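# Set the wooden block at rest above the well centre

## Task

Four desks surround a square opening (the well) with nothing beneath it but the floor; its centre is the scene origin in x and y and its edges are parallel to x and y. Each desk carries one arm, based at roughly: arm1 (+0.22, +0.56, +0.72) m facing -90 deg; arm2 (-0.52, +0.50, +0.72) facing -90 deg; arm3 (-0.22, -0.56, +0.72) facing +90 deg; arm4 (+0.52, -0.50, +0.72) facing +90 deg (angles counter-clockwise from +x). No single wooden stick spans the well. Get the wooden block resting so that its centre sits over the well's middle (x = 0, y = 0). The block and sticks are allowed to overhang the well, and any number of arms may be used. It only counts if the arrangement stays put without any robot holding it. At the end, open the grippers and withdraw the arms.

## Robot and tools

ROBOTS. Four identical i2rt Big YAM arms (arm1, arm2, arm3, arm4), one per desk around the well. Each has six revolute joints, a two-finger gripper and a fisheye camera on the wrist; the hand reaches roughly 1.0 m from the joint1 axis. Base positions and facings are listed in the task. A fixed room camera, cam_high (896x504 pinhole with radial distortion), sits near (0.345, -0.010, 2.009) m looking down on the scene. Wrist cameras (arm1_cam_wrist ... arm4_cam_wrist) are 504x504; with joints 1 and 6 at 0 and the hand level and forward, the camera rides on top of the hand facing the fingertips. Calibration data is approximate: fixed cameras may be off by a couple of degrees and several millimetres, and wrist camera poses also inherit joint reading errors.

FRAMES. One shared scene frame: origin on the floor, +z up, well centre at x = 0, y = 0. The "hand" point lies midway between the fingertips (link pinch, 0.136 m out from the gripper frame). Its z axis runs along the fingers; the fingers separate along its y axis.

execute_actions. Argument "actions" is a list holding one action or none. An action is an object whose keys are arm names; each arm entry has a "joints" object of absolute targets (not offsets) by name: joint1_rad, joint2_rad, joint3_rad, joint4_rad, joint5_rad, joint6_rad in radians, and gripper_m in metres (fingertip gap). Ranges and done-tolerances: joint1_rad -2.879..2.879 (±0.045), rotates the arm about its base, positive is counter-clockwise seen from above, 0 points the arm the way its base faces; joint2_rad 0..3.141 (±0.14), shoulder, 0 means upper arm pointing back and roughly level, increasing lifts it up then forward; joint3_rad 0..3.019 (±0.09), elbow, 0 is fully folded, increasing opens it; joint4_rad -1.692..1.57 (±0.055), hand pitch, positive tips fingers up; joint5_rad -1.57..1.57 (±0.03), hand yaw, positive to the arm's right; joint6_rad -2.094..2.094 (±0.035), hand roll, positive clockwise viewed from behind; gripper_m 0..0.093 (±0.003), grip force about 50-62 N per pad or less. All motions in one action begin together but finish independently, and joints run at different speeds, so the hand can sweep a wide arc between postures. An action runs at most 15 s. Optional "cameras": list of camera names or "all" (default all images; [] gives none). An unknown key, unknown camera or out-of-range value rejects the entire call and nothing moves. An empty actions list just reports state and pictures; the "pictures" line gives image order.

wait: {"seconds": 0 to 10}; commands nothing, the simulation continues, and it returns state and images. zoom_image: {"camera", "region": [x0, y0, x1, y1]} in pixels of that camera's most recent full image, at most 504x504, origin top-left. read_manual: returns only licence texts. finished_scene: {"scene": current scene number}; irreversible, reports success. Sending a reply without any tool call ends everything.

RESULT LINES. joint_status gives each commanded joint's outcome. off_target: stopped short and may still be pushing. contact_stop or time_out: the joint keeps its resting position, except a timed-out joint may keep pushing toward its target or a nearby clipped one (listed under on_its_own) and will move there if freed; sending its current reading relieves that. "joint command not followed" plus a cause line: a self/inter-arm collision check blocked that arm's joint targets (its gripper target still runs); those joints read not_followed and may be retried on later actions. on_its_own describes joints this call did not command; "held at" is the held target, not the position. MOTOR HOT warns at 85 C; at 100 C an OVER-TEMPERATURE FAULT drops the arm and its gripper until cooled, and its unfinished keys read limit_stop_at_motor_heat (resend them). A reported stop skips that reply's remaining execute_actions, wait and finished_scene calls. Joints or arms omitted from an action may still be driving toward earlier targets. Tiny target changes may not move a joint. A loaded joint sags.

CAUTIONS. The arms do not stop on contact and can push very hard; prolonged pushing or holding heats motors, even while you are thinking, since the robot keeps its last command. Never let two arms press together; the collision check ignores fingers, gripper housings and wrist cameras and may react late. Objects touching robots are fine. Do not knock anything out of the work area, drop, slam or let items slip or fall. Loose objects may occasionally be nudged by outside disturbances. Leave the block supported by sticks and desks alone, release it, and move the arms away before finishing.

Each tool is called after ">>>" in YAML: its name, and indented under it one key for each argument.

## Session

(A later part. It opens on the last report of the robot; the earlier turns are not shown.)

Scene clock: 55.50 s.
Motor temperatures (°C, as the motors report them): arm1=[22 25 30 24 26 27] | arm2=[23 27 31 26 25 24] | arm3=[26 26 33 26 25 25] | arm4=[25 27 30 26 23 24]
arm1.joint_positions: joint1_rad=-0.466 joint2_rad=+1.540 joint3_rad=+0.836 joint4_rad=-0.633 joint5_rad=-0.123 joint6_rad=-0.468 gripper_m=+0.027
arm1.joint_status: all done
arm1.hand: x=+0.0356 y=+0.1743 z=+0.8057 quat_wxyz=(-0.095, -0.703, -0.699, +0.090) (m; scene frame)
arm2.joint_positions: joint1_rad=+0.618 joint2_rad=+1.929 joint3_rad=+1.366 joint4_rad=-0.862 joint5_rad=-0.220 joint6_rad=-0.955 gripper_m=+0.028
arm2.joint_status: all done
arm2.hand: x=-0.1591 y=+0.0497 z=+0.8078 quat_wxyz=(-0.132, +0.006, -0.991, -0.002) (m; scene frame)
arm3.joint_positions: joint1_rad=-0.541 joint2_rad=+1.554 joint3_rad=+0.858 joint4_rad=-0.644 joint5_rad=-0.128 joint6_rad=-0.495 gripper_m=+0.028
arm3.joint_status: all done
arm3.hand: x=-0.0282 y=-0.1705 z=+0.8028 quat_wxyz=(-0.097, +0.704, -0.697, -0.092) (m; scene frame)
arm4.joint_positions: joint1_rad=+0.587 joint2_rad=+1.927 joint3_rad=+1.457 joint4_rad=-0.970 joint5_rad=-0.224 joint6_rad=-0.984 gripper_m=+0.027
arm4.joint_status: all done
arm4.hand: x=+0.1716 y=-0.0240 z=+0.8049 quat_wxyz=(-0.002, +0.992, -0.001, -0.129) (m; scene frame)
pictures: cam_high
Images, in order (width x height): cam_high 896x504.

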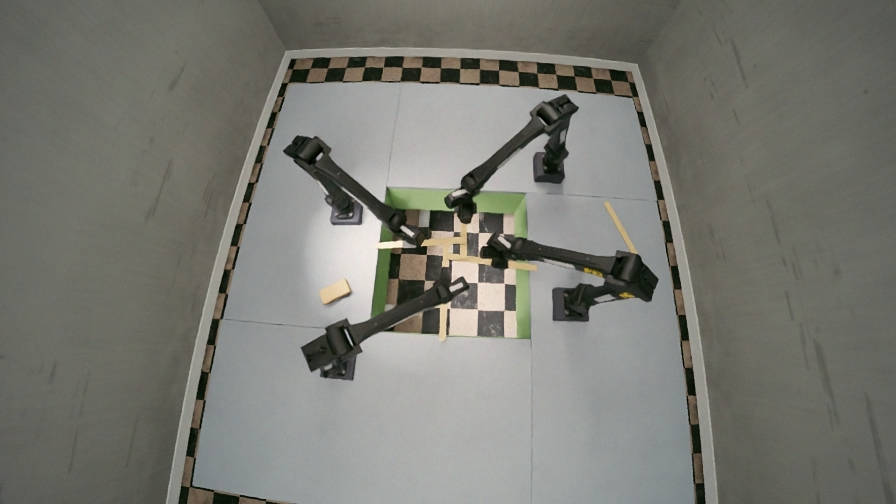

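>>> execute_actions:
  actions:
    - {"arm1":{"joints":{"joint1_rad":-0.425,"joint2_rad":1.655,"joint3_rad":0.922,"joint5_rad":-0.078,"joint6_rad":-0.445}},"arm3":{"joints":{"joint1_rad":-0.527,"joint2_rad":1.628,"joint3_rad":0.92,"joint5_rad":-0.082,"joint6_rad":-0.478}},"arm2":{"joints":{"joint1_rad":0.645,"joint2_rad":2.004,"joint3_rad":1.449,"joint5_rad":-0.143,"joint6_rad":-0.923}},"arm4":{"joints":{"joint1_rad":0.625,"joint2_rad":1.972,"joint3_rad":1.52,"joint5_rad":-0.146,"joint6_rad":-0.965}}}

>>> zoom_image:
  camera: "cam_high"
  region: [360,170,550,350]

Scene clock: 58.53 s.
Motor temperatures (°C, as the motors report them): arm1=[22 25 30 24 26 27] | arm2=[23 27 32 26 25 24] | arm3=[26 26 33 26 25 25] | arm4=[25 27 30 26 23 24]
arm1.joint_positions: joint1_rad=-0.435 joint2_rad=+1.648 joint3_rad=+0.882 joint4_rad=-0.634 joint5_rad=-0.081 joint6_rad=-0.453 gripper_m=+0.027
arm1.joint_status: all done
arm1.hand: x=+0.0369 y=+0.1629 z=+0.7760 quat_wxyz=(-0.067, -0.703, -0.705, +0.065) (m; scene frame)
arm2.joint_positions: joint1_rad=+0.634 joint2_rad=+2.002 joint3_rad=+1.404 joint4_rad=-0.862 joint5_rad=-0.144 joint6_rad=-0.938 gripper_m=+0.028
arm2.joint_status: all done
arm2.hand: x=-0.1573 y=+0.0408 z=+0.7786 quat_wxyz=(-0.092, +0.002, -0.996, +0.005) (m; scene frame)
arm3.joint_positions: joint1_rad=-0.531 joint2_rad=+1.635 joint3_rad=+0.875 joint4_rad=-0.644 joint5_rad=-0.086 joint6_rad=-0.492 gripper_m=+0.028
arm3.joint_status: all done
arm3.hand: x=-0.0261 y=-0.1725 z=+0.7746 quat_wxyz=(-0.072, +0.707, -0.701, -0.064) (m; scene frame)
arm4.joint_positions: joint1_rad=+0.614 joint2_rad=+1.972 joint3_rad=+1.465 joint4_rad=-0.968 joint5_rad=-0.150 joint6_rad=-0.974 gripper_m=+0.027
arm4.joint_status: all done
arm4.hand: x=+0.1694 y=-0.0259 z=+0.7799 quat_wxyz=(-0.006, +0.996, +0.003, -0.089) (m; scene frame)
pictures: arm1_cam_wrist, arm2_cam_wrist, arm3_cam_wrist, arm4_cam_wrist, cam_high
camera_calibration (this result's frames):
arm1_cam_wrist: T_world_to_cam=[[-0.999961, -0.00598267, 0.00654802, 0.0308541], [-0.00266847, 0.90698, 0.421165, -0.471479], [-0.00845862, 0.421131, -0.90696, 0.758675], [0, 0, 0, 1]] pos_world=[0.0360121, 0.108305, 0.886457]
arm2_cam_wrist: T_world_to_cam=[[0.00307039, -0.999905, 0.0134237, 0.0287098], [-0.90486, 0.00293646, 0.4257, -0.467788], [-0.425699, -0.0134536, -0.904765, 0.76239], [0, 0, 0, 1]] pos_world=[-0.0988219, 0.0403376, 0.888535]
arm3_cam_wrist: T_world_to_cam=[[0.999987, 0.00331683, 0.00398897, 0.0261106], [0.00134293, -0.908208, 0.418518, -0.472481], [0.00501097, -0.418507, -0.9082, 0.753124], [0, 0, 0, 1]] pos_world=[-0.0292497, -0.11401, 0.881625]
arm4_cam_wrist: T_world_to_cam=[[0.0108003, 0.999938, 0.00286659, 0.02363], [0.902649, -0.0109829, 0.430238, -0.483264], [0.430242, -0.00205918, -0.902711, 0.755779], [0, 0, 0, 1]] pos_world=[0.110795, -0.0273799, 0.890101]
Images, in order (width x height): arm1_cam_wrist 504x504, arm2_cam_wrist 504x504, arm3_cam_wrist 504x504, arm4_cam_wrist 504x504, cam_high 896x504.

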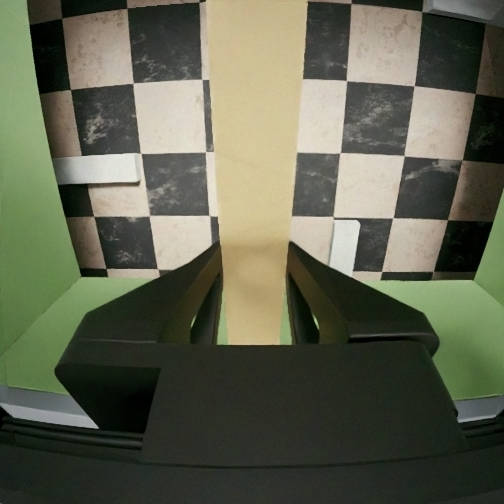

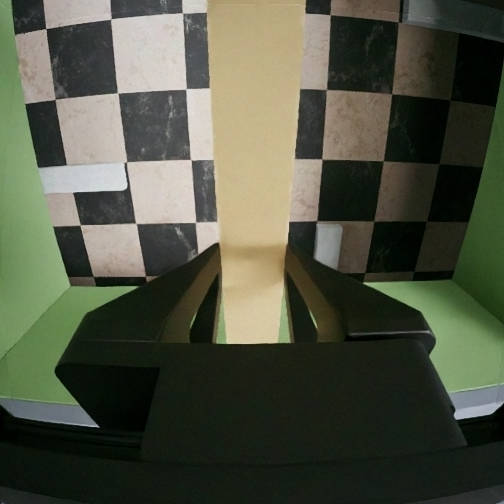

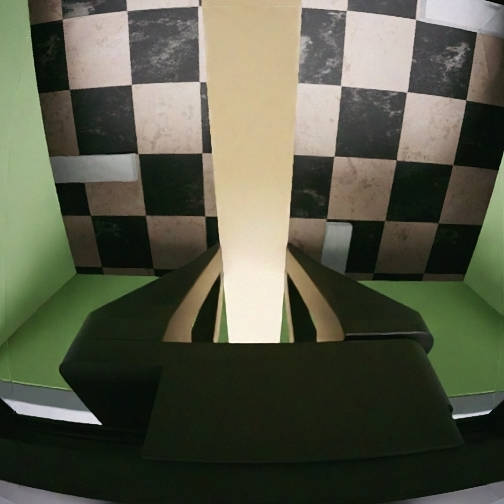

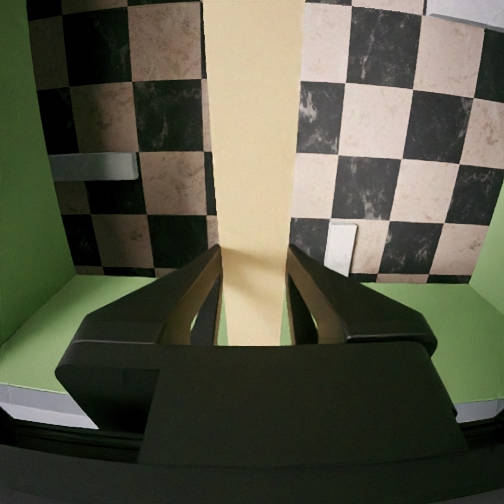

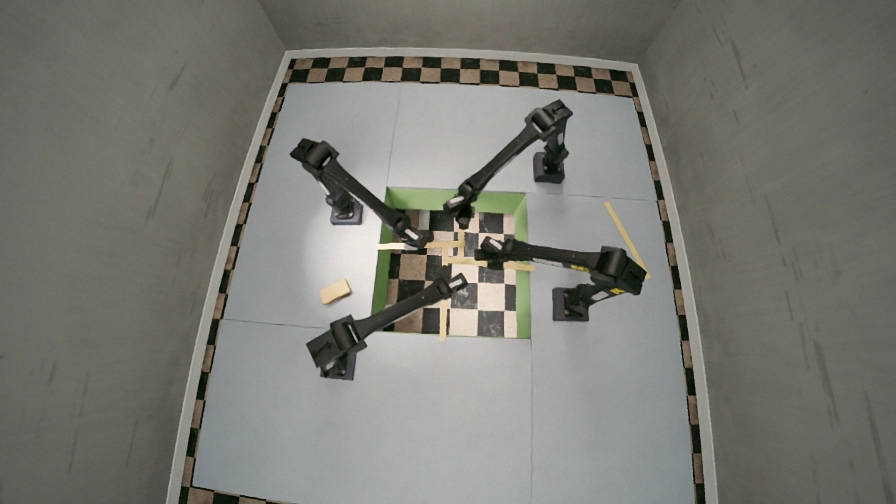

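Region (360, 170, 550, 350) of cam_high's 896x504 image, scaled by 2.653, with more detail than that image has; it fills the top 477 rows of this view, and the rest is white.

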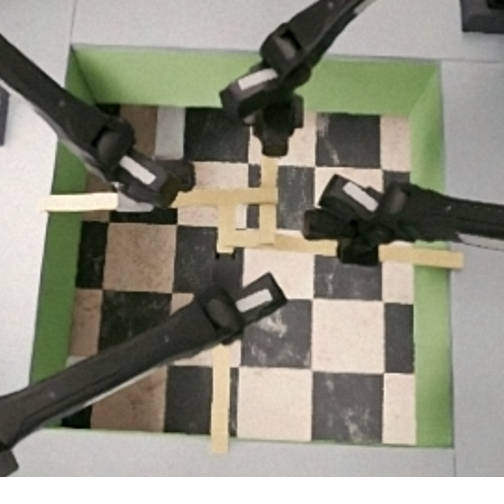

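>>> zoom_image:
  camera: "cam_high"
  region: [420,220,490,280]

>>> zoom_image:
  camera: "cam_high"
  region: [410,300,480,350]

Region (420, 220, 490, 280) of cam_high's 896x504 image, scaled by 7.200, with more detail than that image has; it fills the top 432 rows of this view, and the rest is white.

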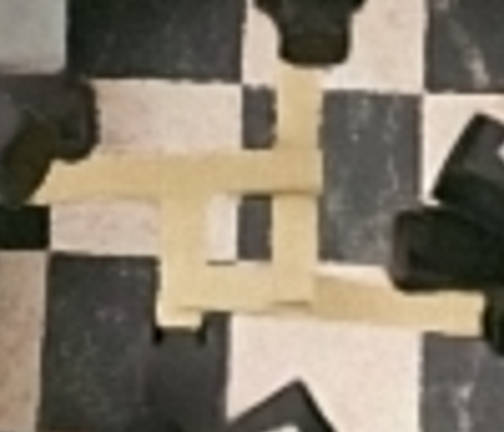

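Region (410, 300, 480, 350) of cam_high's 896x504 image, scaled by 7.200, with more detail than that image has; it fills the top 360 rows of this view, and the rest is white.

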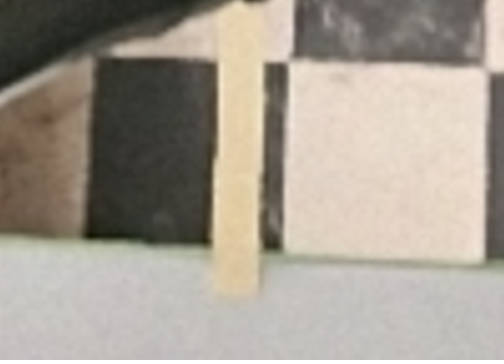

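>>> execute_actions:
  actions:
    - {"arm1":{"joints":{"joint2_rad":1.685,"joint5_rad":-0.065}},"arm3":{"joints":{"joint2_rad":1.665,"joint5_rad":-0.07}},"arm2":{"joints":{"joint2_rad":2.03,"joint5_rad":-0.12}},"arm4":{"joints":{"joint2_rad":2.0,"joint5_rad":-0.12}}}
  cameras: []

>>> execute_actions:
  actions:
    - {"arm2":{"joints":{"gripper_m":0.055}},"arm4":{"joints":{"gripper_m":0.055}}}
  cameras: ["cam_high"]

>>> zoom_image:
  camera: "cam_high"
  region: [400,200,500,290]

Scene clock: 62.17 s.
Motor temperatures (°C, as the motors report them): arm1=[22 25 30 24 26 27] | arm2=[23 27 32 26 25 24] | arm3=[26 26 33 26 25 25] | arm4=[25 27 30 26 23 24]
arm1.joint_positions: joint1_rad=-0.435 joint2_rad=+1.667 joint3_rad=+0.882 joint4_rad=-0.634 joint5_rad=-0.068 joint6_rad=-0.453 gripper_m=+0.027
arm1.joint_status: all done
arm1.hand: x=+0.0360 y=+0.1663 z=+0.7680 quat_wxyz=(-0.058, -0.704, -0.705, +0.058) (m; scene frame)
arm2.joint_positions: joint1_rad=+0.634 joint2_rad=+2.020 joint3_rad=+1.404 joint4_rad=-0.862 joint5_rad=-0.120 joint6_rad=-0.938 gripper_m=+0.028
arm2.joint_status: all done
arm2.hand: x=-0.1620 y=+0.0405 z=+0.7678 quat_wxyz=(-0.077, +0.000, -0.997, +0.004) (m; scene frame)
arm3.joint_positions: joint1_rad=-0.531 joint2_rad=+1.659 joint3_rad=+0.879 joint4_rad=-0.644 joint5_rad=-0.074 joint6_rad=-0.492 gripper_m=+0.028
arm3.joint_status: all done
arm3.hand: x=-0.0251 y=-0.1750 z=+0.7654 quat_wxyz=(-0.064, +0.707, -0.702, -0.055) (m; scene frame)
arm4.joint_positions: joint1_rad=+0.614 joint2_rad=+1.985 joint3_rad=+1.467 joint4_rad=-0.968 joint5_rad=-0.126 joint6_rad=-0.974 gripper_m=+0.027
arm4.joint_status: all done
arm4.hand: x=+0.1731 y=-0.0241 z=+0.7725 quat_wxyz=(-0.008, +0.997, +0.002, -0.076) (m; scene frame)
pictures: none
No camera images: the call's "cameras" was empty. Leave "cameras" out to get every camera's image.

Scene clock: 62.83 s.
Motor temperatures (°C, as the motors report them): arm1=[22 25 30 24 26 27] | arm2=[23 27 32 26 25 24] | arm3=[26 26 33 26 25 25] | arm4=[25 27 30 26 23 24]
arm1.joint_positions: joint1_rad=-0.435 joint2_rad=+1.667 joint3_rad=+0.882 joint4_rad=-0.634 joint5_rad=-0.068 joint6_rad=-0.453 gripper_m=+0.027
arm1.joint_status: not commanded
arm1.hand: x=+0.0360 y=+0.1663 z=+0.7680 quat_wxyz=(-0.058, -0.704, -0.705, +0.058) (m; scene frame)
arm2.joint_positions: joint1_rad=+0.634 joint2_rad=+2.020 joint3_rad=+1.404 joint4_rad=-0.862 joint5_rad=-0.120 joint6_rad=-0.937 gripper_m=+0.055
arm2.joint_status: all done
arm2.hand: x=-0.1620 y=+0.0405 z=+0.7678 quat_wxyz=(-0.077, +0.000, -0.997, +0.004) (m; scene frame)
arm3.joint_positions: joint1_rad=-0.531 joint2_rad=+1.661 joint3_rad=+0.879 joint4_rad=-0.644 joint5_rad=-0.072 joint6_rad=-0.490 gripper_m=+0.028
arm3.joint_status: not commanded
arm3.hand: x=-0.0250 y=-0.1753 z=+0.7648 quat_wxyz=(-0.063, +0.707, -0.703, -0.054) (m; scene frame)
arm4.joint_positions: joint1_rad=+0.614 joint2_rad=+1.994 joint3_rad=+1.467 joint4_rad=-0.968 joint5_rad=-0.124 joint6_rad=-0.973 gripper_m=+0.055
arm4.joint_status: all done
arm4.hand: x=+0.1740 y=-0.0247 z=+0.7673 quat_wxyz=(-0.005, +0.997, +0.001, -0.073) (m; scene frame)
pictures: cam_high
Images, in order (width x height): cam_high 896x504.

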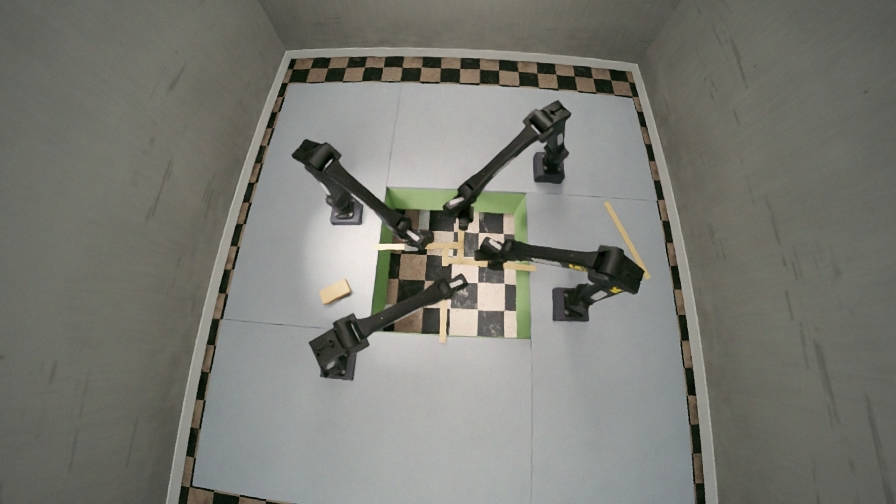

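Region (400, 200, 500, 290) of cam_high's 896x504 image, scaled by 5.040, with more detail than that image has; it fills the top 454 rows of this view, and the rest is white.

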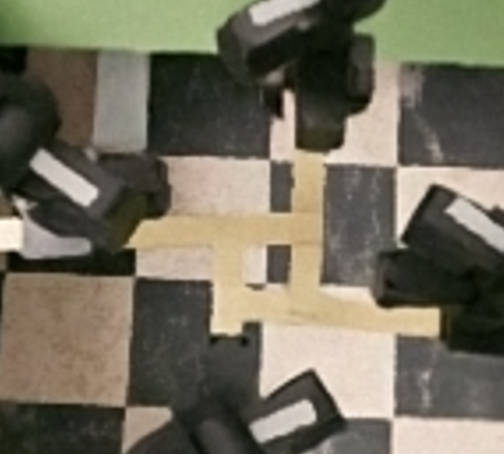

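>>> execute_actions:
  actions:
    - {"arm1":{"joints":{"gripper_m":0.055}},"arm3":{"joints":{"gripper_m":0.055}},"arm2":{"joints":{"joint2_rad":1.7}},"arm4":{"joints":{"joint2_rad":1.7}}}
  cameras: []

>>> execute_actions:
  actions:
    - {"arm1":{"joints":{"joint2_rad":1.2}},"arm3":{"joints":{"joint2_rad":1.4}},"arm2":{"joints":{"joint1_rad":-0.3,"joint2_rad":1.4}},"arm4":{"joints":{"joint1_rad":-0.4,"joint2_rad":1.4}}}
  cameras: ["cam_high"]

>>> execute_actions:
  actions:
    - {"arm1":{"joints":{"joint1_rad":1.0}},"arm3":{"joints":{"joint1_rad":-1.58,"joint2_rad":1.59,"joint3_rad":1.0,"joint4_rad":-0.915,"joint5_rad":0,"joint6_rad":1.16,"gripper_m":0.093}}}
  cameras: ["cam_high","arm3_cam_wrist"]

Scene clock: 68.70 s.
Motor temperatures (°C, as the motors report them): arm1=[22 25 30 24 26 27] | arm2=[23 27 32 26 25 24] | arm3=[26 26 33 26 25 25] | arm4=[25 27 31 26 23 24]
arm1.joint_positions: joint1_rad=-0.435 joint2_rad=+1.667 joint3_rad=+0.882 joint4_rad=-0.634 joint5_rad=-0.068 joint6_rad=-0.452 gripper_m=+0.055
arm1.joint_status: all done
arm1.hand: x=+0.0360 y=+0.1663 z=+0.7680 quat_wxyz=(-0.058, -0.705, -0.705, +0.058) (m; scene frame)
arm2.joint_positions: joint1_rad=+0.634 joint2_rad=+1.687 joint3_rad=+1.427 joint4_rad=-0.860 joint5_rad=-0.120 joint6_rad=-0.937 gripper_m=+0.055
arm2.joint_status: all done
arm2.hand: x=-0.1468 y=+0.0197 z=+0.9701 quat_wxyz=(-0.180, +0.010, -0.972, +0.148) (m; scene frame)
arm3.joint_positions: joint1_rad=-0.531 joint2_rad=+1.661 joint3_rad=+0.879 joint4_rad=-0.644 joint5_rad=-0.072 joint6_rad=-0.488 gripper_m=+0.055
arm3.joint_status: all done
arm3.hand: x=-0.0250 y=-0.1753 z=+0.7648 quat_wxyz=(-0.063, +0.706, -0.704, -0.054) (m; scene frame)
arm4.joint_positions: joint1_rad=+0.614 joint2_rad=+1.706 joint3_rad=+1.487 joint4_rad=-0.968 joint5_rad=-0.123 joint6_rad=-0.972 gripper_m=+0.055
arm4.joint_status: all done
arm4.hand: x=+0.1648 y=-0.0135 z=+0.9429 quat_wxyz=(-0.132, +0.979, +0.011, -0.158) (m; scene frame)
pictures: none
No camera images: the call's "cameras" was empty. Leave "cameras" out to get every camera's image.

Scene clock: 70.30 s.
Motor temperatures (°C, as the motors report them): arm1=[22 25 30 24 26 27] | arm2=[23 27 32 26 25 24] | arm3=[26 26 33 26 25 25] | arm4=[25 27 31 26 23 24]
arm1.joint_positions: joint1_rad=-0.435 joint2_rad=+1.181 joint3_rad=+0.882 joint4_rad=-0.634 joint5_rad=-0.068 joint6_rad=-0.452 gripper_m=+0.055
arm1.joint_status: all done
arm1.hand: x=+0.0267 y=+0.1491 z=+0.9767 quat_wxyz=(-0.133, -0.666, -0.677, +0.284) (m; scene frame)
arm2.joint_positions: joint1_rad=-0.299 joint2_rad=+1.391 joint3_rad=+1.427 joint4_rad=-0.860 joint5_rad=-0.119 joint6_rad=-0.936 gripper_m=+0.055
arm2.joint_status: all done
arm2.hand: x=-0.6734 y=-0.0469 z=+1.1380 quat_wxyz=(-0.116, -0.402, -0.837, +0.351) (m; scene frame)
arm3.joint_positions: joint1_rad=-0.531 joint2_rad=+1.396 joint3_rad=+0.885 joint4_rad=-0.644 joint5_rad=-0.072 joint6_rad=-0.488 gripper_m=+0.055
arm3.joint_status: all done
arm3.hand: x=-0.0139 y=-0.1534 z=+0.8796 quat_wxyz=(-0.191, +0.696, -0.686, -0.093) (m; scene frame)
arm4.joint_positions: joint1_rad=-0.400 joint2_rad=+1.408 joint3_rad=+1.487 joint4_rad=-0.968 joint5_rad=-0.121 joint6_rad=-0.971 gripper_m=+0.055
arm4.joint_status: all done
arm4.hand: x=+0.7314 y=+0.0157 z=+1.1113 quat_wxyz=(-0.334, +0.828, -0.441, -0.091) (m; scene frame)
pictures: cam_high
Images, in order (width x height): cam_high 896x504.

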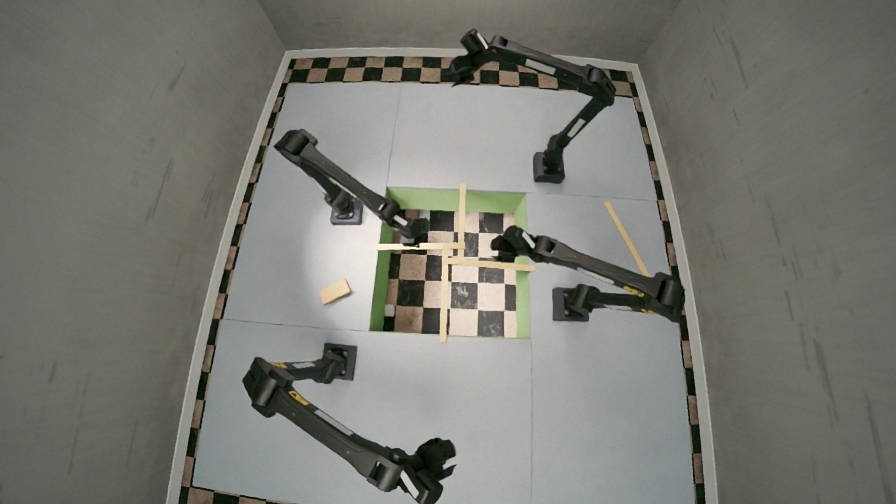

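Scene clock: 72.50 s.
Motor temperatures (°C, as the motors report them): arm1=[22 25 31 24 26 27] | arm2=[23 27 33 26 25 24] | arm3=[26 26 33 26 25 25] | arm4=[25 27 31 26 23 24]
arm1.joint_positions: joint1_rad=+0.996 joint2_rad=+1.186 joint3_rad=+0.882 joint4_rad=-0.634 joint5_rad=-0.066 joint6_rad=-0.451 gripper_m=+0.055
arm1.joint_status: all done
arm1.hand: x=+0.5962 y=+0.3144 z=+0.9776 quat_wxyz=(-0.287, -0.059, -0.947, +0.128) (m; scene frame)
arm2.joint_positions: joint1_rad=-0.299 joint2_rad=+1.391 joint3_rad=+1.427 joint4_rad=-0.860 joint5_rad=-0.119 joint6_rad=-0.936 gripper_m=+0.055
arm2.joint_status: not commanded
arm2.hand: x=-0.6734 y=-0.0469 z=+1.1380 quat_wxyz=(-0.116, -0.402, -0.837, +0.351) (m; scene frame)
arm3.joint_positions: joint1_rad=-1.584 joint2_rad=+1.613 joint3_rad=+0.971 joint4_rad=-0.905 joint5_rad=-0.001 joint6_rad=+1.150 gripper_m=+0.093
arm3.joint_status: all done
arm3.hand: x=+0.2002 y=-0.5493 z=+0.8068 quat_wxyz=(-0.012, -0.532, -0.846, -0.011) (m; scene frame)
arm4.joint_positions: joint1_rad=-0.400 joint2_rad=+1.408 joint3_rad=+1.487 joint4_rad=-0.968 joint5_rad=-0.121 joint6_rad=-0.971 gripper_m=+0.055
arm4.joint_status: not commanded
arm4.hand: x=+0.7314 y=+0.0157 z=+1.1113 quat_wxyz=(-0.334, +0.828, -0.441, -0.091) (m; scene frame)
pictures: arm3_cam_wrist, cam_high
camera_calibration (this result's frames):
arm3_cam_wrist: T_world_to_cam=[[-0.903185, -0.427495, -0.0387951, -0.020169], [-0.369267, 0.72771, 0.577997, 0.015692], [-0.21886, 0.536364, -0.815116, 1.11778], [0, 0, 0, 1]] pos_world=[0.232216, -0.619579, 0.901269]
Images, in order (width x height): arm3_cam_wrist 504x504, cam_high 896x504.

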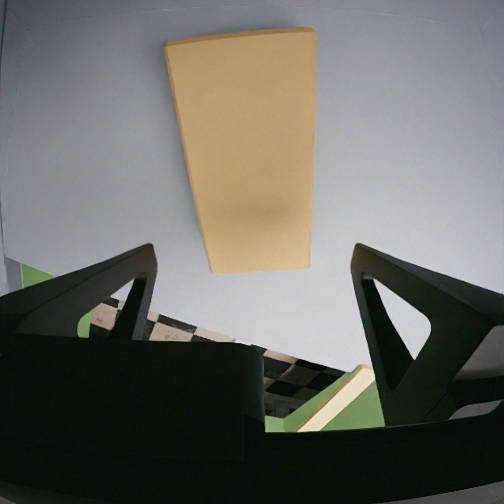

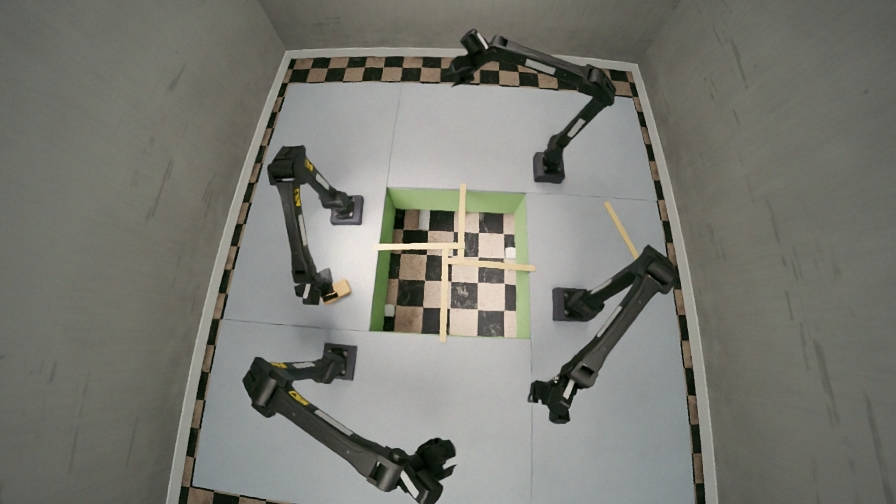

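>>> execute_actions:
  actions:
    - {"arm3":{"joints":{"joint2_rad":1.765,"joint4_rad":-0.78,"joint6_rad":1.07}}}
  cameras: ["arm3_cam_wrist","cam_high"]

>>> zoom_image:
  camera: "cam_high"
  region: [420,220,490,280]

Scene clock: 75.23 s.
Motor temperatures (°C, as the motors report them): arm1=[22 25 31 24 26 27] | arm2=[23 27 33 26 25 24] | arm3=[26 26 33 26 25 25] | arm4=[25 27 31 26 23 24]
arm1.joint_positions: joint1_rad=+0.996 joint2_rad=+1.186 joint3_rad=+0.882 joint4_rad=-0.634 joint5_rad=-0.066 joint6_rad=-0.451 gripper_m=+0.055
arm1.joint_status: not commanded
arm1.hand: x=+0.5962 y=+0.3144 z=+0.9776 quat_wxyz=(-0.287, -0.059, -0.947, +0.128) (m; scene frame)
arm2.joint_positions: joint1_rad=-0.299 joint2_rad=+1.391 joint3_rad=+1.427 joint4_rad=-0.860 joint5_rad=-0.119 joint6_rad=-0.936 gripper_m=+0.055
arm2.joint_status: not commanded
arm2.hand: x=-0.6734 y=-0.0469 z=+1.1380 quat_wxyz=(-0.116, -0.402, -0.837, +0.351) (m; scene frame)
arm3.joint_positions: joint1_rad=-1.584 joint2_rad=+1.787 joint3_rad=+0.971 joint4_rad=-0.792 joint5_rad=-0.001 joint6_rad=+1.080 gripper_m=+0.093
arm3.joint_status: all done
arm3.hand: x=+0.2052 y=-0.5488 z=+0.7374 quat_wxyz=(+0.014, -0.503, -0.864, +0.005) (m; scene frame)
arm4.joint_positions: joint1_rad=-0.400 joint2_rad=+1.408 joint3_rad=+1.487 joint4_rad=-0.968 joint5_rad=-0.121 joint6_rad=-0.971 gripper_m=+0.055
arm4.joint_status: not commanded
arm4.hand: x=+0.7314 y=+0.0157 z=+1.1113 quat_wxyz=(-0.334, +0.828, -0.441, -0.091) (m; scene frame)
pictures: arm3_cam_wrist, cam_high
camera_calibration (this result's frames):
arm3_cam_wrist: T_world_to_cam=[[-0.871894, -0.489439, 0.0158064, -0.0988133], [-0.383463, 0.702472, 0.599574, 0.0304796], [-0.304558, 0.516704, -0.800163, 1.05784], [0, 0, 0, 1]] pos_world=[0.247706, -0.616364, 0.82973]
Images, in order (width x height): arm3_cam_wrist 504x504, cam_high 896x504.

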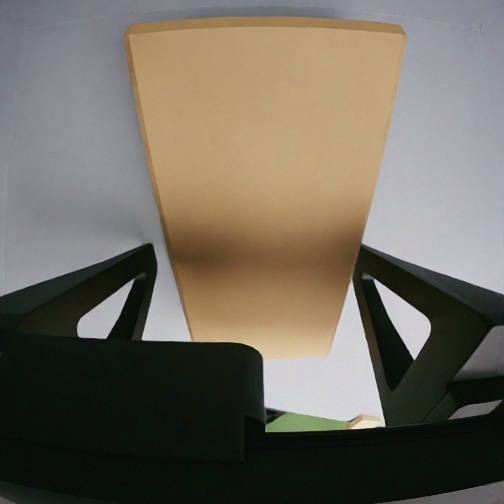

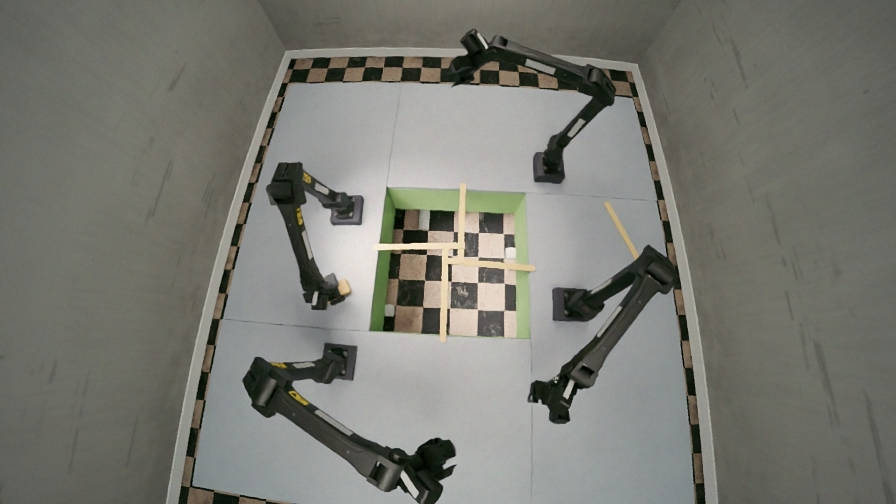

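Region (420, 220, 490, 280) of cam_high's 896x504 image, scaled by 7.200, with more detail than that image has; it fills the top 432 rows of this view, and the rest is white.

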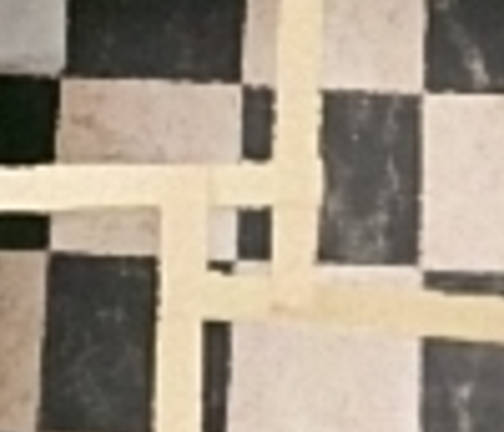

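>>> execute_actions:
  actions:
    - {"arm3":{"joints":{"gripper_m":0.045}}}
  cameras: []

>>> execute_actions:
  actions:
    - {"arm3":{"joints":{"joint2_rad":1.75,"joint3_rad":1.4,"joint4_rad":-1.1}}}
  cameras: []

>>> execute_actions:
  actions:
    - {"arm3":{"joints":{"joint1_rad":-0.40,"joint2_rad":1.99,"joint3_rad":1.72,"joint4_rad":-1.19,"joint6_rad":1.222}}}
  cameras: ["arm3_cam_wrist","cam_high"]

Scene clock: 82.80 s.
Motor temperatures (°C, as the motors report them): arm1=[22 25 32 24 26 27] | arm2=[23 27 33 26 25 24] | arm3=[26 26 33 26 25 25] | arm4=[25 26 31 26 23 24]
arm1.joint_positions: joint1_rad=+0.996 joint2_rad=+1.186 joint3_rad=+0.882 joint4_rad=-0.634 joint5_rad=-0.066 joint6_rad=-0.451 gripper_m=+0.055
arm1.joint_status: not commanded
arm1.hand: x=+0.5962 y=+0.3144 z=+0.9776 quat_wxyz=(-0.287, -0.059, -0.947, +0.128) (m; scene frame)
arm2.joint_positions: joint1_rad=-0.299 joint2_rad=+1.391 joint3_rad=+1.427 joint4_rad=-0.860 joint5_rad=-0.119 joint6_rad=-0.936 gripper_m=+0.055
arm2.joint_status: not commanded
arm2.hand: x=-0.6734 y=-0.0469 z=+1.1380 quat_wxyz=(-0.116, -0.402, -0.837, +0.351) (m; scene frame)
arm3.joint_positions: joint1_rad=-1.584 joint2_rad=+1.787 joint3_rad=+0.971 joint4_rad=-0.790 joint5_rad=-0.001 joint6_rad=+1.079 gripper_m=+0.070
arm3.joint_status: gripper_m off_target (ended at +0.070, target +0.045)
arm3.hand: x=+0.2057 y=-0.5488 z=+0.7374 quat_wxyz=(+0.013, -0.502, -0.865, +0.005) (m; scene frame)
arm4.joint_positions: joint1_rad=-0.400 joint2_rad=+1.408 joint3_rad=+1.487 joint4_rad=-0.968 joint5_rad=-0.121 joint6_rad=-0.971 gripper_m=+0.055
arm4.joint_status: not commanded
arm4.hand: x=+0.7314 y=+0.0157 z=+1.1113 quat_wxyz=(-0.334, +0.828, -0.441, -0.091) (m; scene frame)
pictures: none
No camera images: the call's "cameras" was empty. Leave "cameras" out to get every camera's image.

Scene clock: 84.00 s.
Motor temperatures (°C, as the motors report them): arm1=[22 25 32 24 26 27] | arm2=[23 26 33 26 25 24] | arm3=[26 26 33 26 25 25] | arm4=[25 26 31 26 23 24]
arm1.joint_positions: joint1_rad=+0.996 joint2_rad=+1.186 joint3_rad=+0.882 joint4_rad=-0.634 joint5_rad=-0.066 joint6_rad=-0.451 gripper_m=+0.055
arm1.joint_status: not commanded
arm1.hand: x=+0.5962 y=+0.3144 z=+0.9776 quat_wxyz=(-0.287, -0.059, -0.947, +0.128) (m; scene frame)
arm2.joint_positions: joint1_rad=-0.299 joint2_rad=+1.391 joint3_rad=+1.427 joint4_rad=-0.860 joint5_rad=-0.119 joint6_rad=-0.936 gripper_m=+0.055
arm2.joint_status: not commanded
arm2.hand: x=-0.6734 y=-0.0469 z=+1.1380 quat_wxyz=(-0.116, -0.402, -0.837, +0.351) (m; scene frame)
arm3.joint_positions: joint1_rad=-1.584 joint2_rad=+1.772 joint3_rad=+1.357 joint4_rad=-1.091 joint5_rad=-0.001 joint6_rad=+1.079 gripper_m=+0.070
arm3.joint_status: all done
arm3.hand: x=+0.3115 y=-0.5466 z=+0.8649 quat_wxyz=(-0.030, -0.502, -0.864, -0.022) (m; scene frame)
arm4.joint_positions: joint1_rad=-0.400 joint2_rad=+1.408 joint3_rad=+1.487 joint4_rad=-0.968 joint5_rad=-0.121 joint6_rad=-0.971 gripper_m=+0.055
arm4.joint_status: not commanded
arm4.hand: x=+0.7314 y=+0.0157 z=+1.1113 quat_wxyz=(-0.334, +0.828, -0.441, -0.091) (m; scene frame)
pictures: none
No camera images: the call's "cameras" was empty. Leave "cameras" out to get every camera's image.

Scene clock: 85.87 s.
Motor temperatures (°C, as the motors report them): arm1=[22 25 32 24 26 27] | arm2=[23 26 33 26 25 24] | arm3=[26 26 33 26 25 25] | arm4=[25 26 31 26 23 24]
arm1.joint_positions: joint1_rad=+0.996 joint2_rad=+1.186 joint3_rad=+0.882 joint4_rad=-0.634 joint5_rad=-0.066 joint6_rad=-0.451 gripper_m=+0.055
arm1.joint_status: not commanded
arm1.hand: x=+0.5962 y=+0.3144 z=+0.9776 quat_wxyz=(-0.287, -0.059, -0.947, +0.128) (m; scene frame)
arm2.joint_positions: joint1_rad=-0.299 joint2_rad=+1.391 joint3_rad=+1.427 joint4_rad=-0.860 joint5_rad=-0.119 joint6_rad=-0.936 gripper_m=+0.055
arm2.joint_status: not commanded
arm2.hand: x=-0.6734 y=-0.0469 z=+1.1380 quat_wxyz=(-0.116, -0.402, -0.837, +0.351) (m; scene frame)
arm3.joint_positions: joint1_rad=-0.404 joint2_rad=+2.035 joint3_rad=+1.681 joint4_rad=-1.180 joint5_rad=-0.003 joint6_rad=+1.212 gripper_m=+0.070
arm3.joint_status: all done
arm3.hand: x=+0.0028 y=+0.0187 z=+0.8373 quat_wxyz=(-0.009, -0.002, -1.000, -0.020) (m; scene frame)
arm4.joint_positions: joint1_rad=-0.400 joint2_rad=+1.408 joint3_rad=+1.487 joint4_rad=-0.968 joint5_rad=-0.121 joint6_rad=-0.971 gripper_m=+0.055
arm4.joint_status: not commanded
arm4.hand: x=+0.7314 y=+0.0157 z=+1.1113 quat_wxyz=(-0.334, +0.828, -0.441, -0.091) (m; scene frame)
pictures: arm3_cam_wrist, cam_high
camera_calibration (this result's frames):
arm3_cam_wrist: T_world_to_cam=[[-0.010081, -0.998797, -0.0479909, 0.06139], [-0.821558, -0.0190863, 0.569806, -0.466043], [-0.570036, 0.0451715, -0.820377, 0.809405], [0, 0, 0, 1]] pos_world=[0.079128, 0.015859, 0.932517]
Images, in order (width x height): arm3_cam_wrist 504x504, cam_high 896x504.

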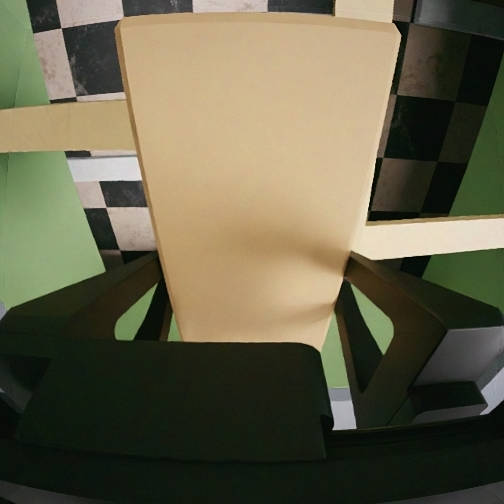

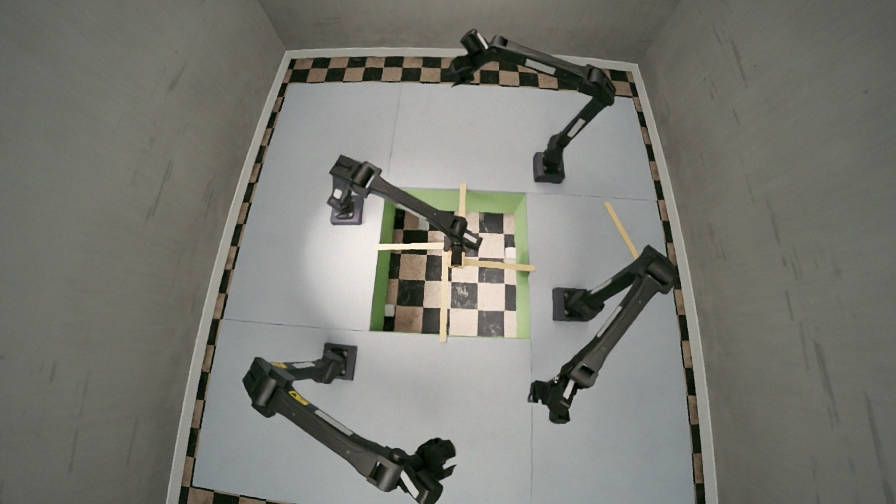

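>>> execute_actions:
  actions:
    - {"arm3":{"joints":{"joint1_rad":-0.38,"joint2_rad":2.05,"joint3_rad":1.67,"joint4_rad":-1.155}}}
  cameras: ["arm3_cam_wrist","cam_high"]

>>> zoom_image:
  camera: "cam_high"
  region: [410,210,500,290]

Scene clock: 87.70 s.
Motor temperatures (°C, as the motors report them): arm1=[22 25 32 24 26 27] | arm2=[23 26 33 26 25 24] | arm3=[26 27 34 26 25 25] | arm4=[25 26 31 26 23 24]
arm1.joint_positions: joint1_rad=+0.996 joint2_rad=+1.186 joint3_rad=+0.882 joint4_rad=-0.634 joint5_rad=-0.066 joint6_rad=-0.451 gripper_m=+0.055
arm1.joint_status: not commanded
arm1.hand: x=+0.5962 y=+0.3144 z=+0.9776 quat_wxyz=(-0.287, -0.059, -0.947, +0.128) (m; scene frame)
arm2.joint_positions: joint1_rad=-0.299 joint2_rad=+1.391 joint3_rad=+1.427 joint4_rad=-0.860 joint5_rad=-0.119 joint6_rad=-0.936 gripper_m=+0.055
arm2.joint_status: not commanded
arm2.hand: x=-0.6734 y=-0.0469 z=+1.1380 quat_wxyz=(-0.116, -0.402, -0.837, +0.351) (m; scene frame)
arm3.joint_positions: joint1_rad=-0.382 joint2_rad=+2.071 joint3_rad=+1.656 joint4_rad=-1.167 joint5_rad=-0.003 joint6_rad=+1.212 gripper_m=+0.070
arm3.joint_status: all done
arm3.hand: x=-0.0128 y=+0.0142 z=+0.8069 quat_wxyz=(+0.000, +0.008, -1.000, +0.002) (m; scene frame)
arm4.joint_positions: joint1_rad=-0.400 joint2_rad=+1.408 joint3_rad=+1.487 joint4_rad=-0.968 joint5_rad=-0.121 joint6_rad=-0.971 gripper_m=+0.055
arm4.joint_status: not commanded
arm4.hand: x=+0.7314 y=+0.0157 z=+1.1113 quat_wxyz=(-0.334, +0.828, -0.441, -0.091) (m; scene frame)
pictures: arm3_cam_wrist, cam_high
camera_calibration (this result's frames):
arm3_cam_wrist: T_world_to_cam=[[0.0105726, -0.999941, -0.00238613, 0.0188257], [-0.811642, -0.00997539, 0.58407, -0.473156], [-0.58406, -0.00423844, -0.8117, 0.76917], [0, 0, 0, 1]] pos_world=[0.0650089, 0.0173648, 0.900736]
Images, in order (width x height): arm3_cam_wrist 504x504, cam_high 896x504.

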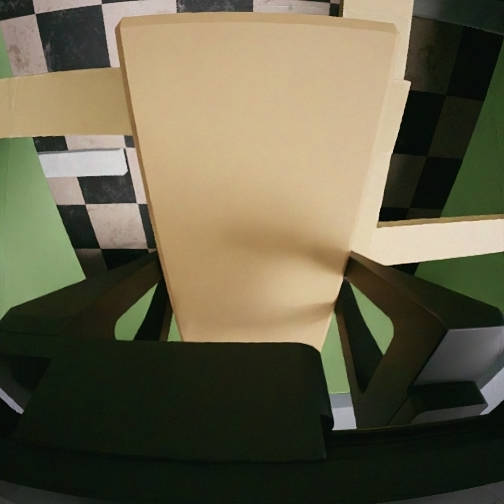

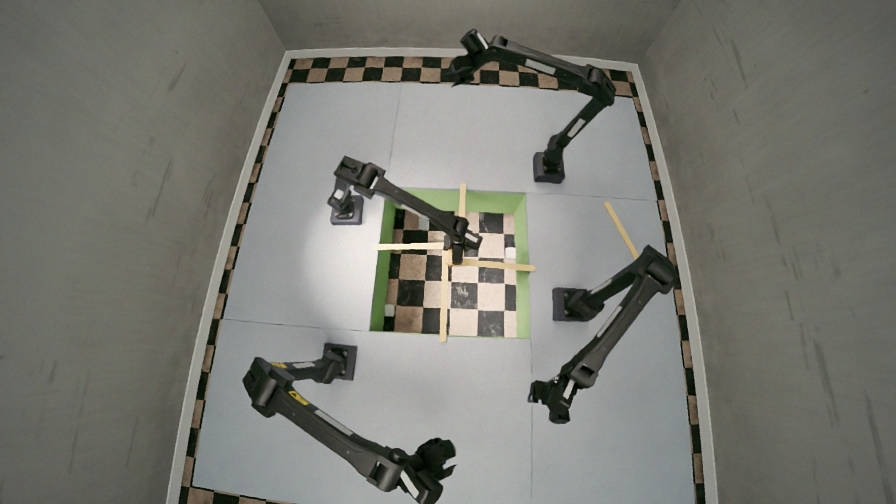

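Region (410, 210, 500, 290) of cam_high's 896x504 image, scaled by 5.600, with more detail than that image has.

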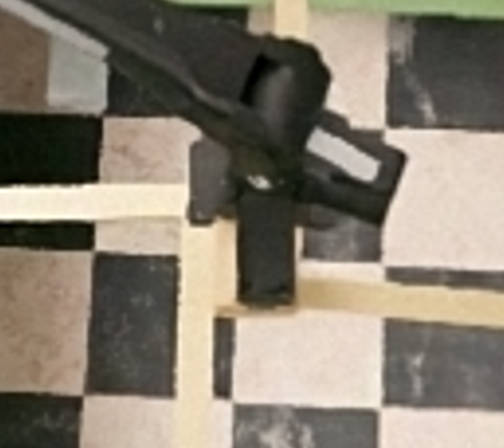

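>>> execute_actions:
  actions:
    - {"arm3":{"joints":{"joint3_rad":1.645}}}
  cameras: ["arm3_cam_wrist"]

Scene clock: 89.43 s.
Motor temperatures (°C, as the motors report them): arm1=[22 25 32 24 26 27] | arm2=[23 26 33 26 25 24] | arm3=[26 27 34 26 25 25] | arm4=[25 26 32 26 23 24]
arm1.joint_positions: joint1_rad=+0.996 joint2_rad=+1.186 joint3_rad=+0.882 joint4_rad=-0.634 joint5_rad=-0.066 joint6_rad=-0.451 gripper_m=+0.055
arm1.joint_status: not commanded
arm1.hand: x=+0.5962 y=+0.3144 z=+0.9776 quat_wxyz=(-0.287, -0.059, -0.947, +0.128) (m; scene frame)
arm2.joint_positions: joint1_rad=-0.299 joint2_rad=+1.391 joint3_rad=+1.427 joint4_rad=-0.860 joint5_rad=-0.119 joint6_rad=-0.936 gripper_m=+0.055
arm2.joint_status: not commanded
arm2.hand: x=-0.6734 y=-0.0469 z=+1.1380 quat_wxyz=(-0.116, -0.402, -0.837, +0.351) (m; scene frame)
arm3.joint_positions: joint1_rad=-0.382 joint2_rad=+2.071 joint3_rad=+1.641 joint4_rad=-1.164 joint5_rad=-0.003 joint6_rad=+1.213 gripper_m=+0.070
arm3.joint_status: all done
arm3.hand: x=-0.0146 y=+0.0092 z=+0.8017 quat_wxyz=(+0.002, +0.008, -1.000, +0.008) (m; scene frame)
arm4.joint_positions: joint1_rad=-0.400 joint2_rad=+1.408 joint3_rad=+1.487 joint4_rad=-0.968 joint5_rad=-0.121 joint6_rad=-0.971 gripper_m=+0.055
arm4.joint_status: not commanded
arm4.hand: x=+0.7314 y=+0.0157 z=+1.1113 quat_wxyz=(-0.334, +0.828, -0.441, -0.091) (m; scene frame)
pictures: arm3_cam_wrist
camera_calibration (this result's frames):
arm3_cam_wrist: T_world_to_cam=[[0.0101343, -0.999908, 0.00907068, 0.00464347], [-0.809248, -0.00287278, 0.58746, -0.474355], [-0.58738, -0.0132939, -0.809202, 0.761967], [0, 0, 0, 1]] pos_world=[0.0636458, 0.0134099, 0.895208]
Images, in order (width x height): arm3_cam_wrist 504x504.

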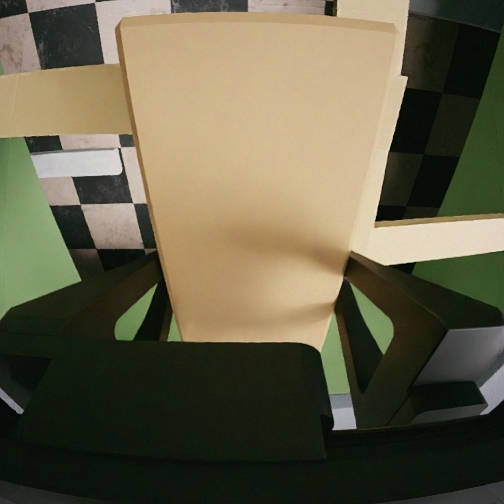

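>>> execute_actions:
  actions:
    - {"arm3":{"joints":{"joint3_rad":1.625,"joint4_rad":-1.13}}}
  cameras: ["arm3_cam_wrist"]

>>> execute_actions:
  actions:
    - {"arm3":{"joints":{"gripper_m":0.085}}}
  cameras: ["arm3_cam_wrist"]

>>> execute_actions:
  actions:
    - {"arm3":{"joints":{"joint2_rad":1.4}}}
  cameras: ["cam_high"]

>>> zoom_image:
  camera: "cam_high"
  region: [350,170,560,350]

Scene clock: 91.77 s.
Motor temperatures (°C, as the motors report them): arm1=[22 25 32 24 26 27] | arm2=[23 26 33 26 25 24] | arm3=[26 27 33 26 25 25] | arm4=[25 26 32 26 23 24]
arm1.joint_positions: joint1_rad=+0.996 joint2_rad=+1.186 joint3_rad=+0.882 joint4_rad=-0.634 joint5_rad=-0.066 joint6_rad=-0.451 gripper_m=+0.055
arm1.joint_status: not commanded
arm1.hand: x=+0.5962 y=+0.3144 z=+0.9776 quat_wxyz=(-0.287, -0.059, -0.947, +0.128) (m; scene frame)
arm2.joint_positions: joint1_rad=-0.299 joint2_rad=+1.391 joint3_rad=+1.427 joint4_rad=-0.860 joint5_rad=-0.119 joint6_rad=-0.936 gripper_m=+0.055
arm2.joint_status: not commanded
arm2.hand: x=-0.6734 y=-0.0469 z=+1.1380 quat_wxyz=(-0.116, -0.402, -0.837, +0.351) (m; scene frame)
arm3.joint_positions: joint1_rad=-0.382 joint2_rad=+2.065 joint3_rad=+1.629 joint4_rad=-1.145 joint5_rad=-0.003 joint6_rad=+1.213 gripper_m=+0.070
arm3.joint_status: all done
arm3.hand: x=-0.0144 y=+0.0098 z=+0.8007 quat_wxyz=(-0.001, +0.008, -1.000, +0.002) (m; scene frame)
arm4.joint_positions: joint1_rad=-0.400 joint2_rad=+1.408 joint3_rad=+1.487 joint4_rad=-0.968 joint5_rad=-0.121 joint6_rad=-0.971 gripper_m=+0.055
arm4.joint_status: not commanded
arm4.hand: x=+0.7314 y=+0.0157 z=+1.1113 quat_wxyz=(-0.334, +0.828, -0.441, -0.091) (m; scene frame)
pictures: arm3_cam_wrist
camera_calibration (this result's frames):
arm3_cam_wrist: T_world_to_cam=[[0.0101989, -0.999942, -0.0034605, 0.0152913], [-0.811871, -0.0103008, 0.583746, -0.470567], [-0.583748, -0.00314406, -0.811929, 0.763417], [0, 0, 0, 1]] pos_world=[0.0634479, 0.0128434, 0.894584]
Images, in order (width x height): arm3_cam_wrist 504x504.

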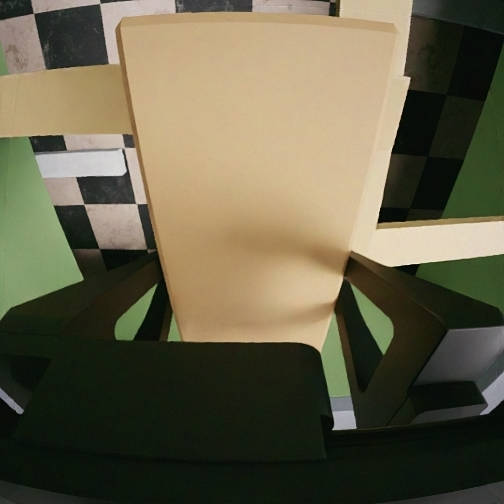

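Scene clock: 92.40 s.
Motor temperatures (°C, as the motors report them): arm1=[22 25 32 24 26 27] | arm2=[23 26 33 26 25 24] | arm3=[26 27 33 26 25 25] | arm4=[25 26 32 26 23 24]
arm1.joint_positions: joint1_rad=+0.996 joint2_rad=+1.186 joint3_rad=+0.882 joint4_rad=-0.634 joint5_rad=-0.066 joint6_rad=-0.451 gripper_m=+0.055
arm1.joint_status: not commanded
arm1.hand: x=+0.5962 y=+0.3144 z=+0.9776 quat_wxyz=(-0.287, -0.059, -0.947, +0.128) (m; scene frame)
arm2.joint_positions: joint1_rad=-0.299 joint2_rad=+1.391 joint3_rad=+1.427 joint4_rad=-0.860 joint5_rad=-0.119 joint6_rad=-0.936 gripper_m=+0.055
arm2.joint_status: not commanded
arm2.hand: x=-0.6734 y=-0.0469 z=+1.1380 quat_wxyz=(-0.116, -0.402, -0.837, +0.351) (m; scene frame)
arm3.joint_positions: joint1_rad=-0.382 joint2_rad=+2.065 joint3_rad=+1.622 joint4_rad=-1.141 joint5_rad=-0.003 joint6_rad=+1.213 gripper_m=+0.085
arm3.joint_status: all done
arm3.hand: x=-0.0151 y=+0.0078 z=+0.7982 quat_wxyz=(+0.000, +0.008, -1.000, +0.004) (m; scene frame)
arm4.joint_positions: joint1_rad=-0.400 joint2_rad=+1.408 joint3_rad=+1.487 joint4_rad=-0.968 joint5_rad=-0.121 joint6_rad=-0.971 gripper_m=+0.055
arm4.joint_status: not commanded
arm4.hand: x=+0.7314 y=+0.0157 z=+1.1113 quat_wxyz=(-0.334, +0.828, -0.441, -0.091) (m; scene frame)
pictures: arm3_cam_wrist
camera_calibration (this result's frames):
arm3_cam_wrist: T_world_to_cam=[[0.00979108, -0.999952, 0.000477989, 0.0100697], [-0.811053, -0.00766186, 0.584923, -0.470658], [-0.584891, -0.0061147, -0.811089, 0.760289], [0, 0, 0, 1]] pos_world=[0.062859, 0.011112, 0.891955]
Images, in order (width x height): arm3_cam_wrist 504x504.

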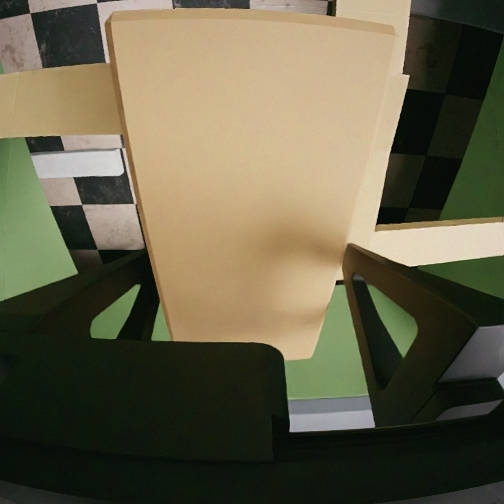

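Scene clock: 94.10 s.
Motor temperatures (°C, as the motors report them): arm1=[22 25 33 24 26 27] | arm2=[23 26 34 26 25 24] | arm3=[26 27 33 26 25 25] | arm4=[25 26 32 26 23 24]
arm1.joint_positions: joint1_rad=+0.996 joint2_rad=+1.186 joint3_rad=+0.882 joint4_rad=-0.634 joint5_rad=-0.066 joint6_rad=-0.451 gripper_m=+0.055
arm1.joint_status: not commanded
arm1.hand: x=+0.5962 y=+0.3144 z=+0.9776 quat_wxyz=(-0.287, -0.059, -0.947, +0.128) (m; scene frame)
arm2.joint_positions: joint1_rad=-0.299 joint2_rad=+1.391 joint3_rad=+1.427 joint4_rad=-0.860 joint5_rad=-0.119 joint6_rad=-0.936 gripper_m=+0.055
arm2.joint_status: not commanded
arm2.hand: x=-0.6734 y=-0.0469 z=+1.1380 quat_wxyz=(-0.116, -0.402, -0.837, +0.351) (m; scene frame)
arm3.joint_positions: joint1_rad=-0.382 joint2_rad=+1.416 joint3_rad=+1.608 joint4_rad=-1.139 joint5_rad=-0.003 joint6_rad=+1.213 gripper_m=+0.085
arm3.joint_status: all done
arm3.hand: x=-0.0360 y=-0.0446 z=+1.1643 quat_wxyz=(-0.107, +0.009, -0.951, -0.291) (m; scene frame)
arm4.joint_positions: joint1_rad=-0.400 joint2_rad=+1.408 joint3_rad=+1.487 joint4_rad=-0.968 joint5_rad=-0.121 joint6_rad=-0.971 gripper_m=+0.055
arm4.joint_status: not commanded
arm4.hand: x=+0.7314 y=+0.0157 z=+1.1113 quat_wxyz=(-0.334, +0.828, -0.441, -0.091) (m; scene frame)
pictures: cam_high
Images, in order (width x height): cam_high 896x504.

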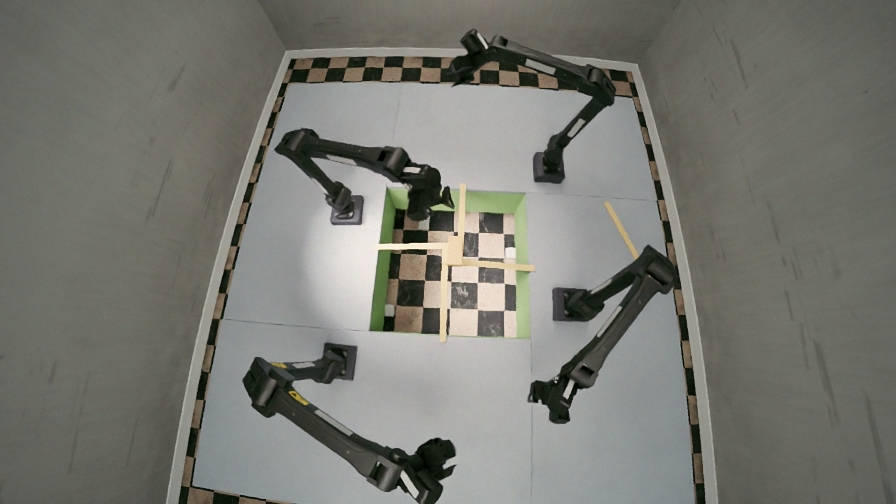

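Region (350, 170, 560, 350) of cam_high's 896x504 image, scaled by 2.400, with more detail than that image has; it fills the top 432 rows of this view, and the rest is white.

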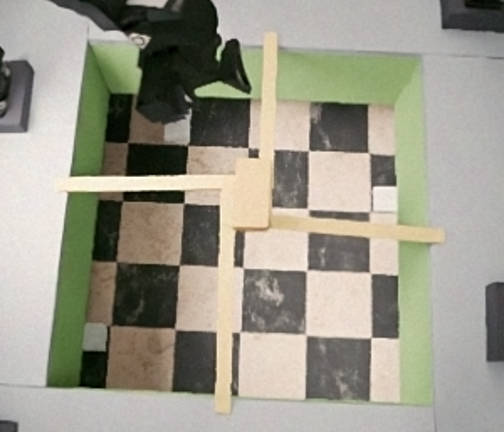

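Centre is about (−.005, +.002).

>>> finished_scene:
  scene: 2

The scene is finished: the task was done.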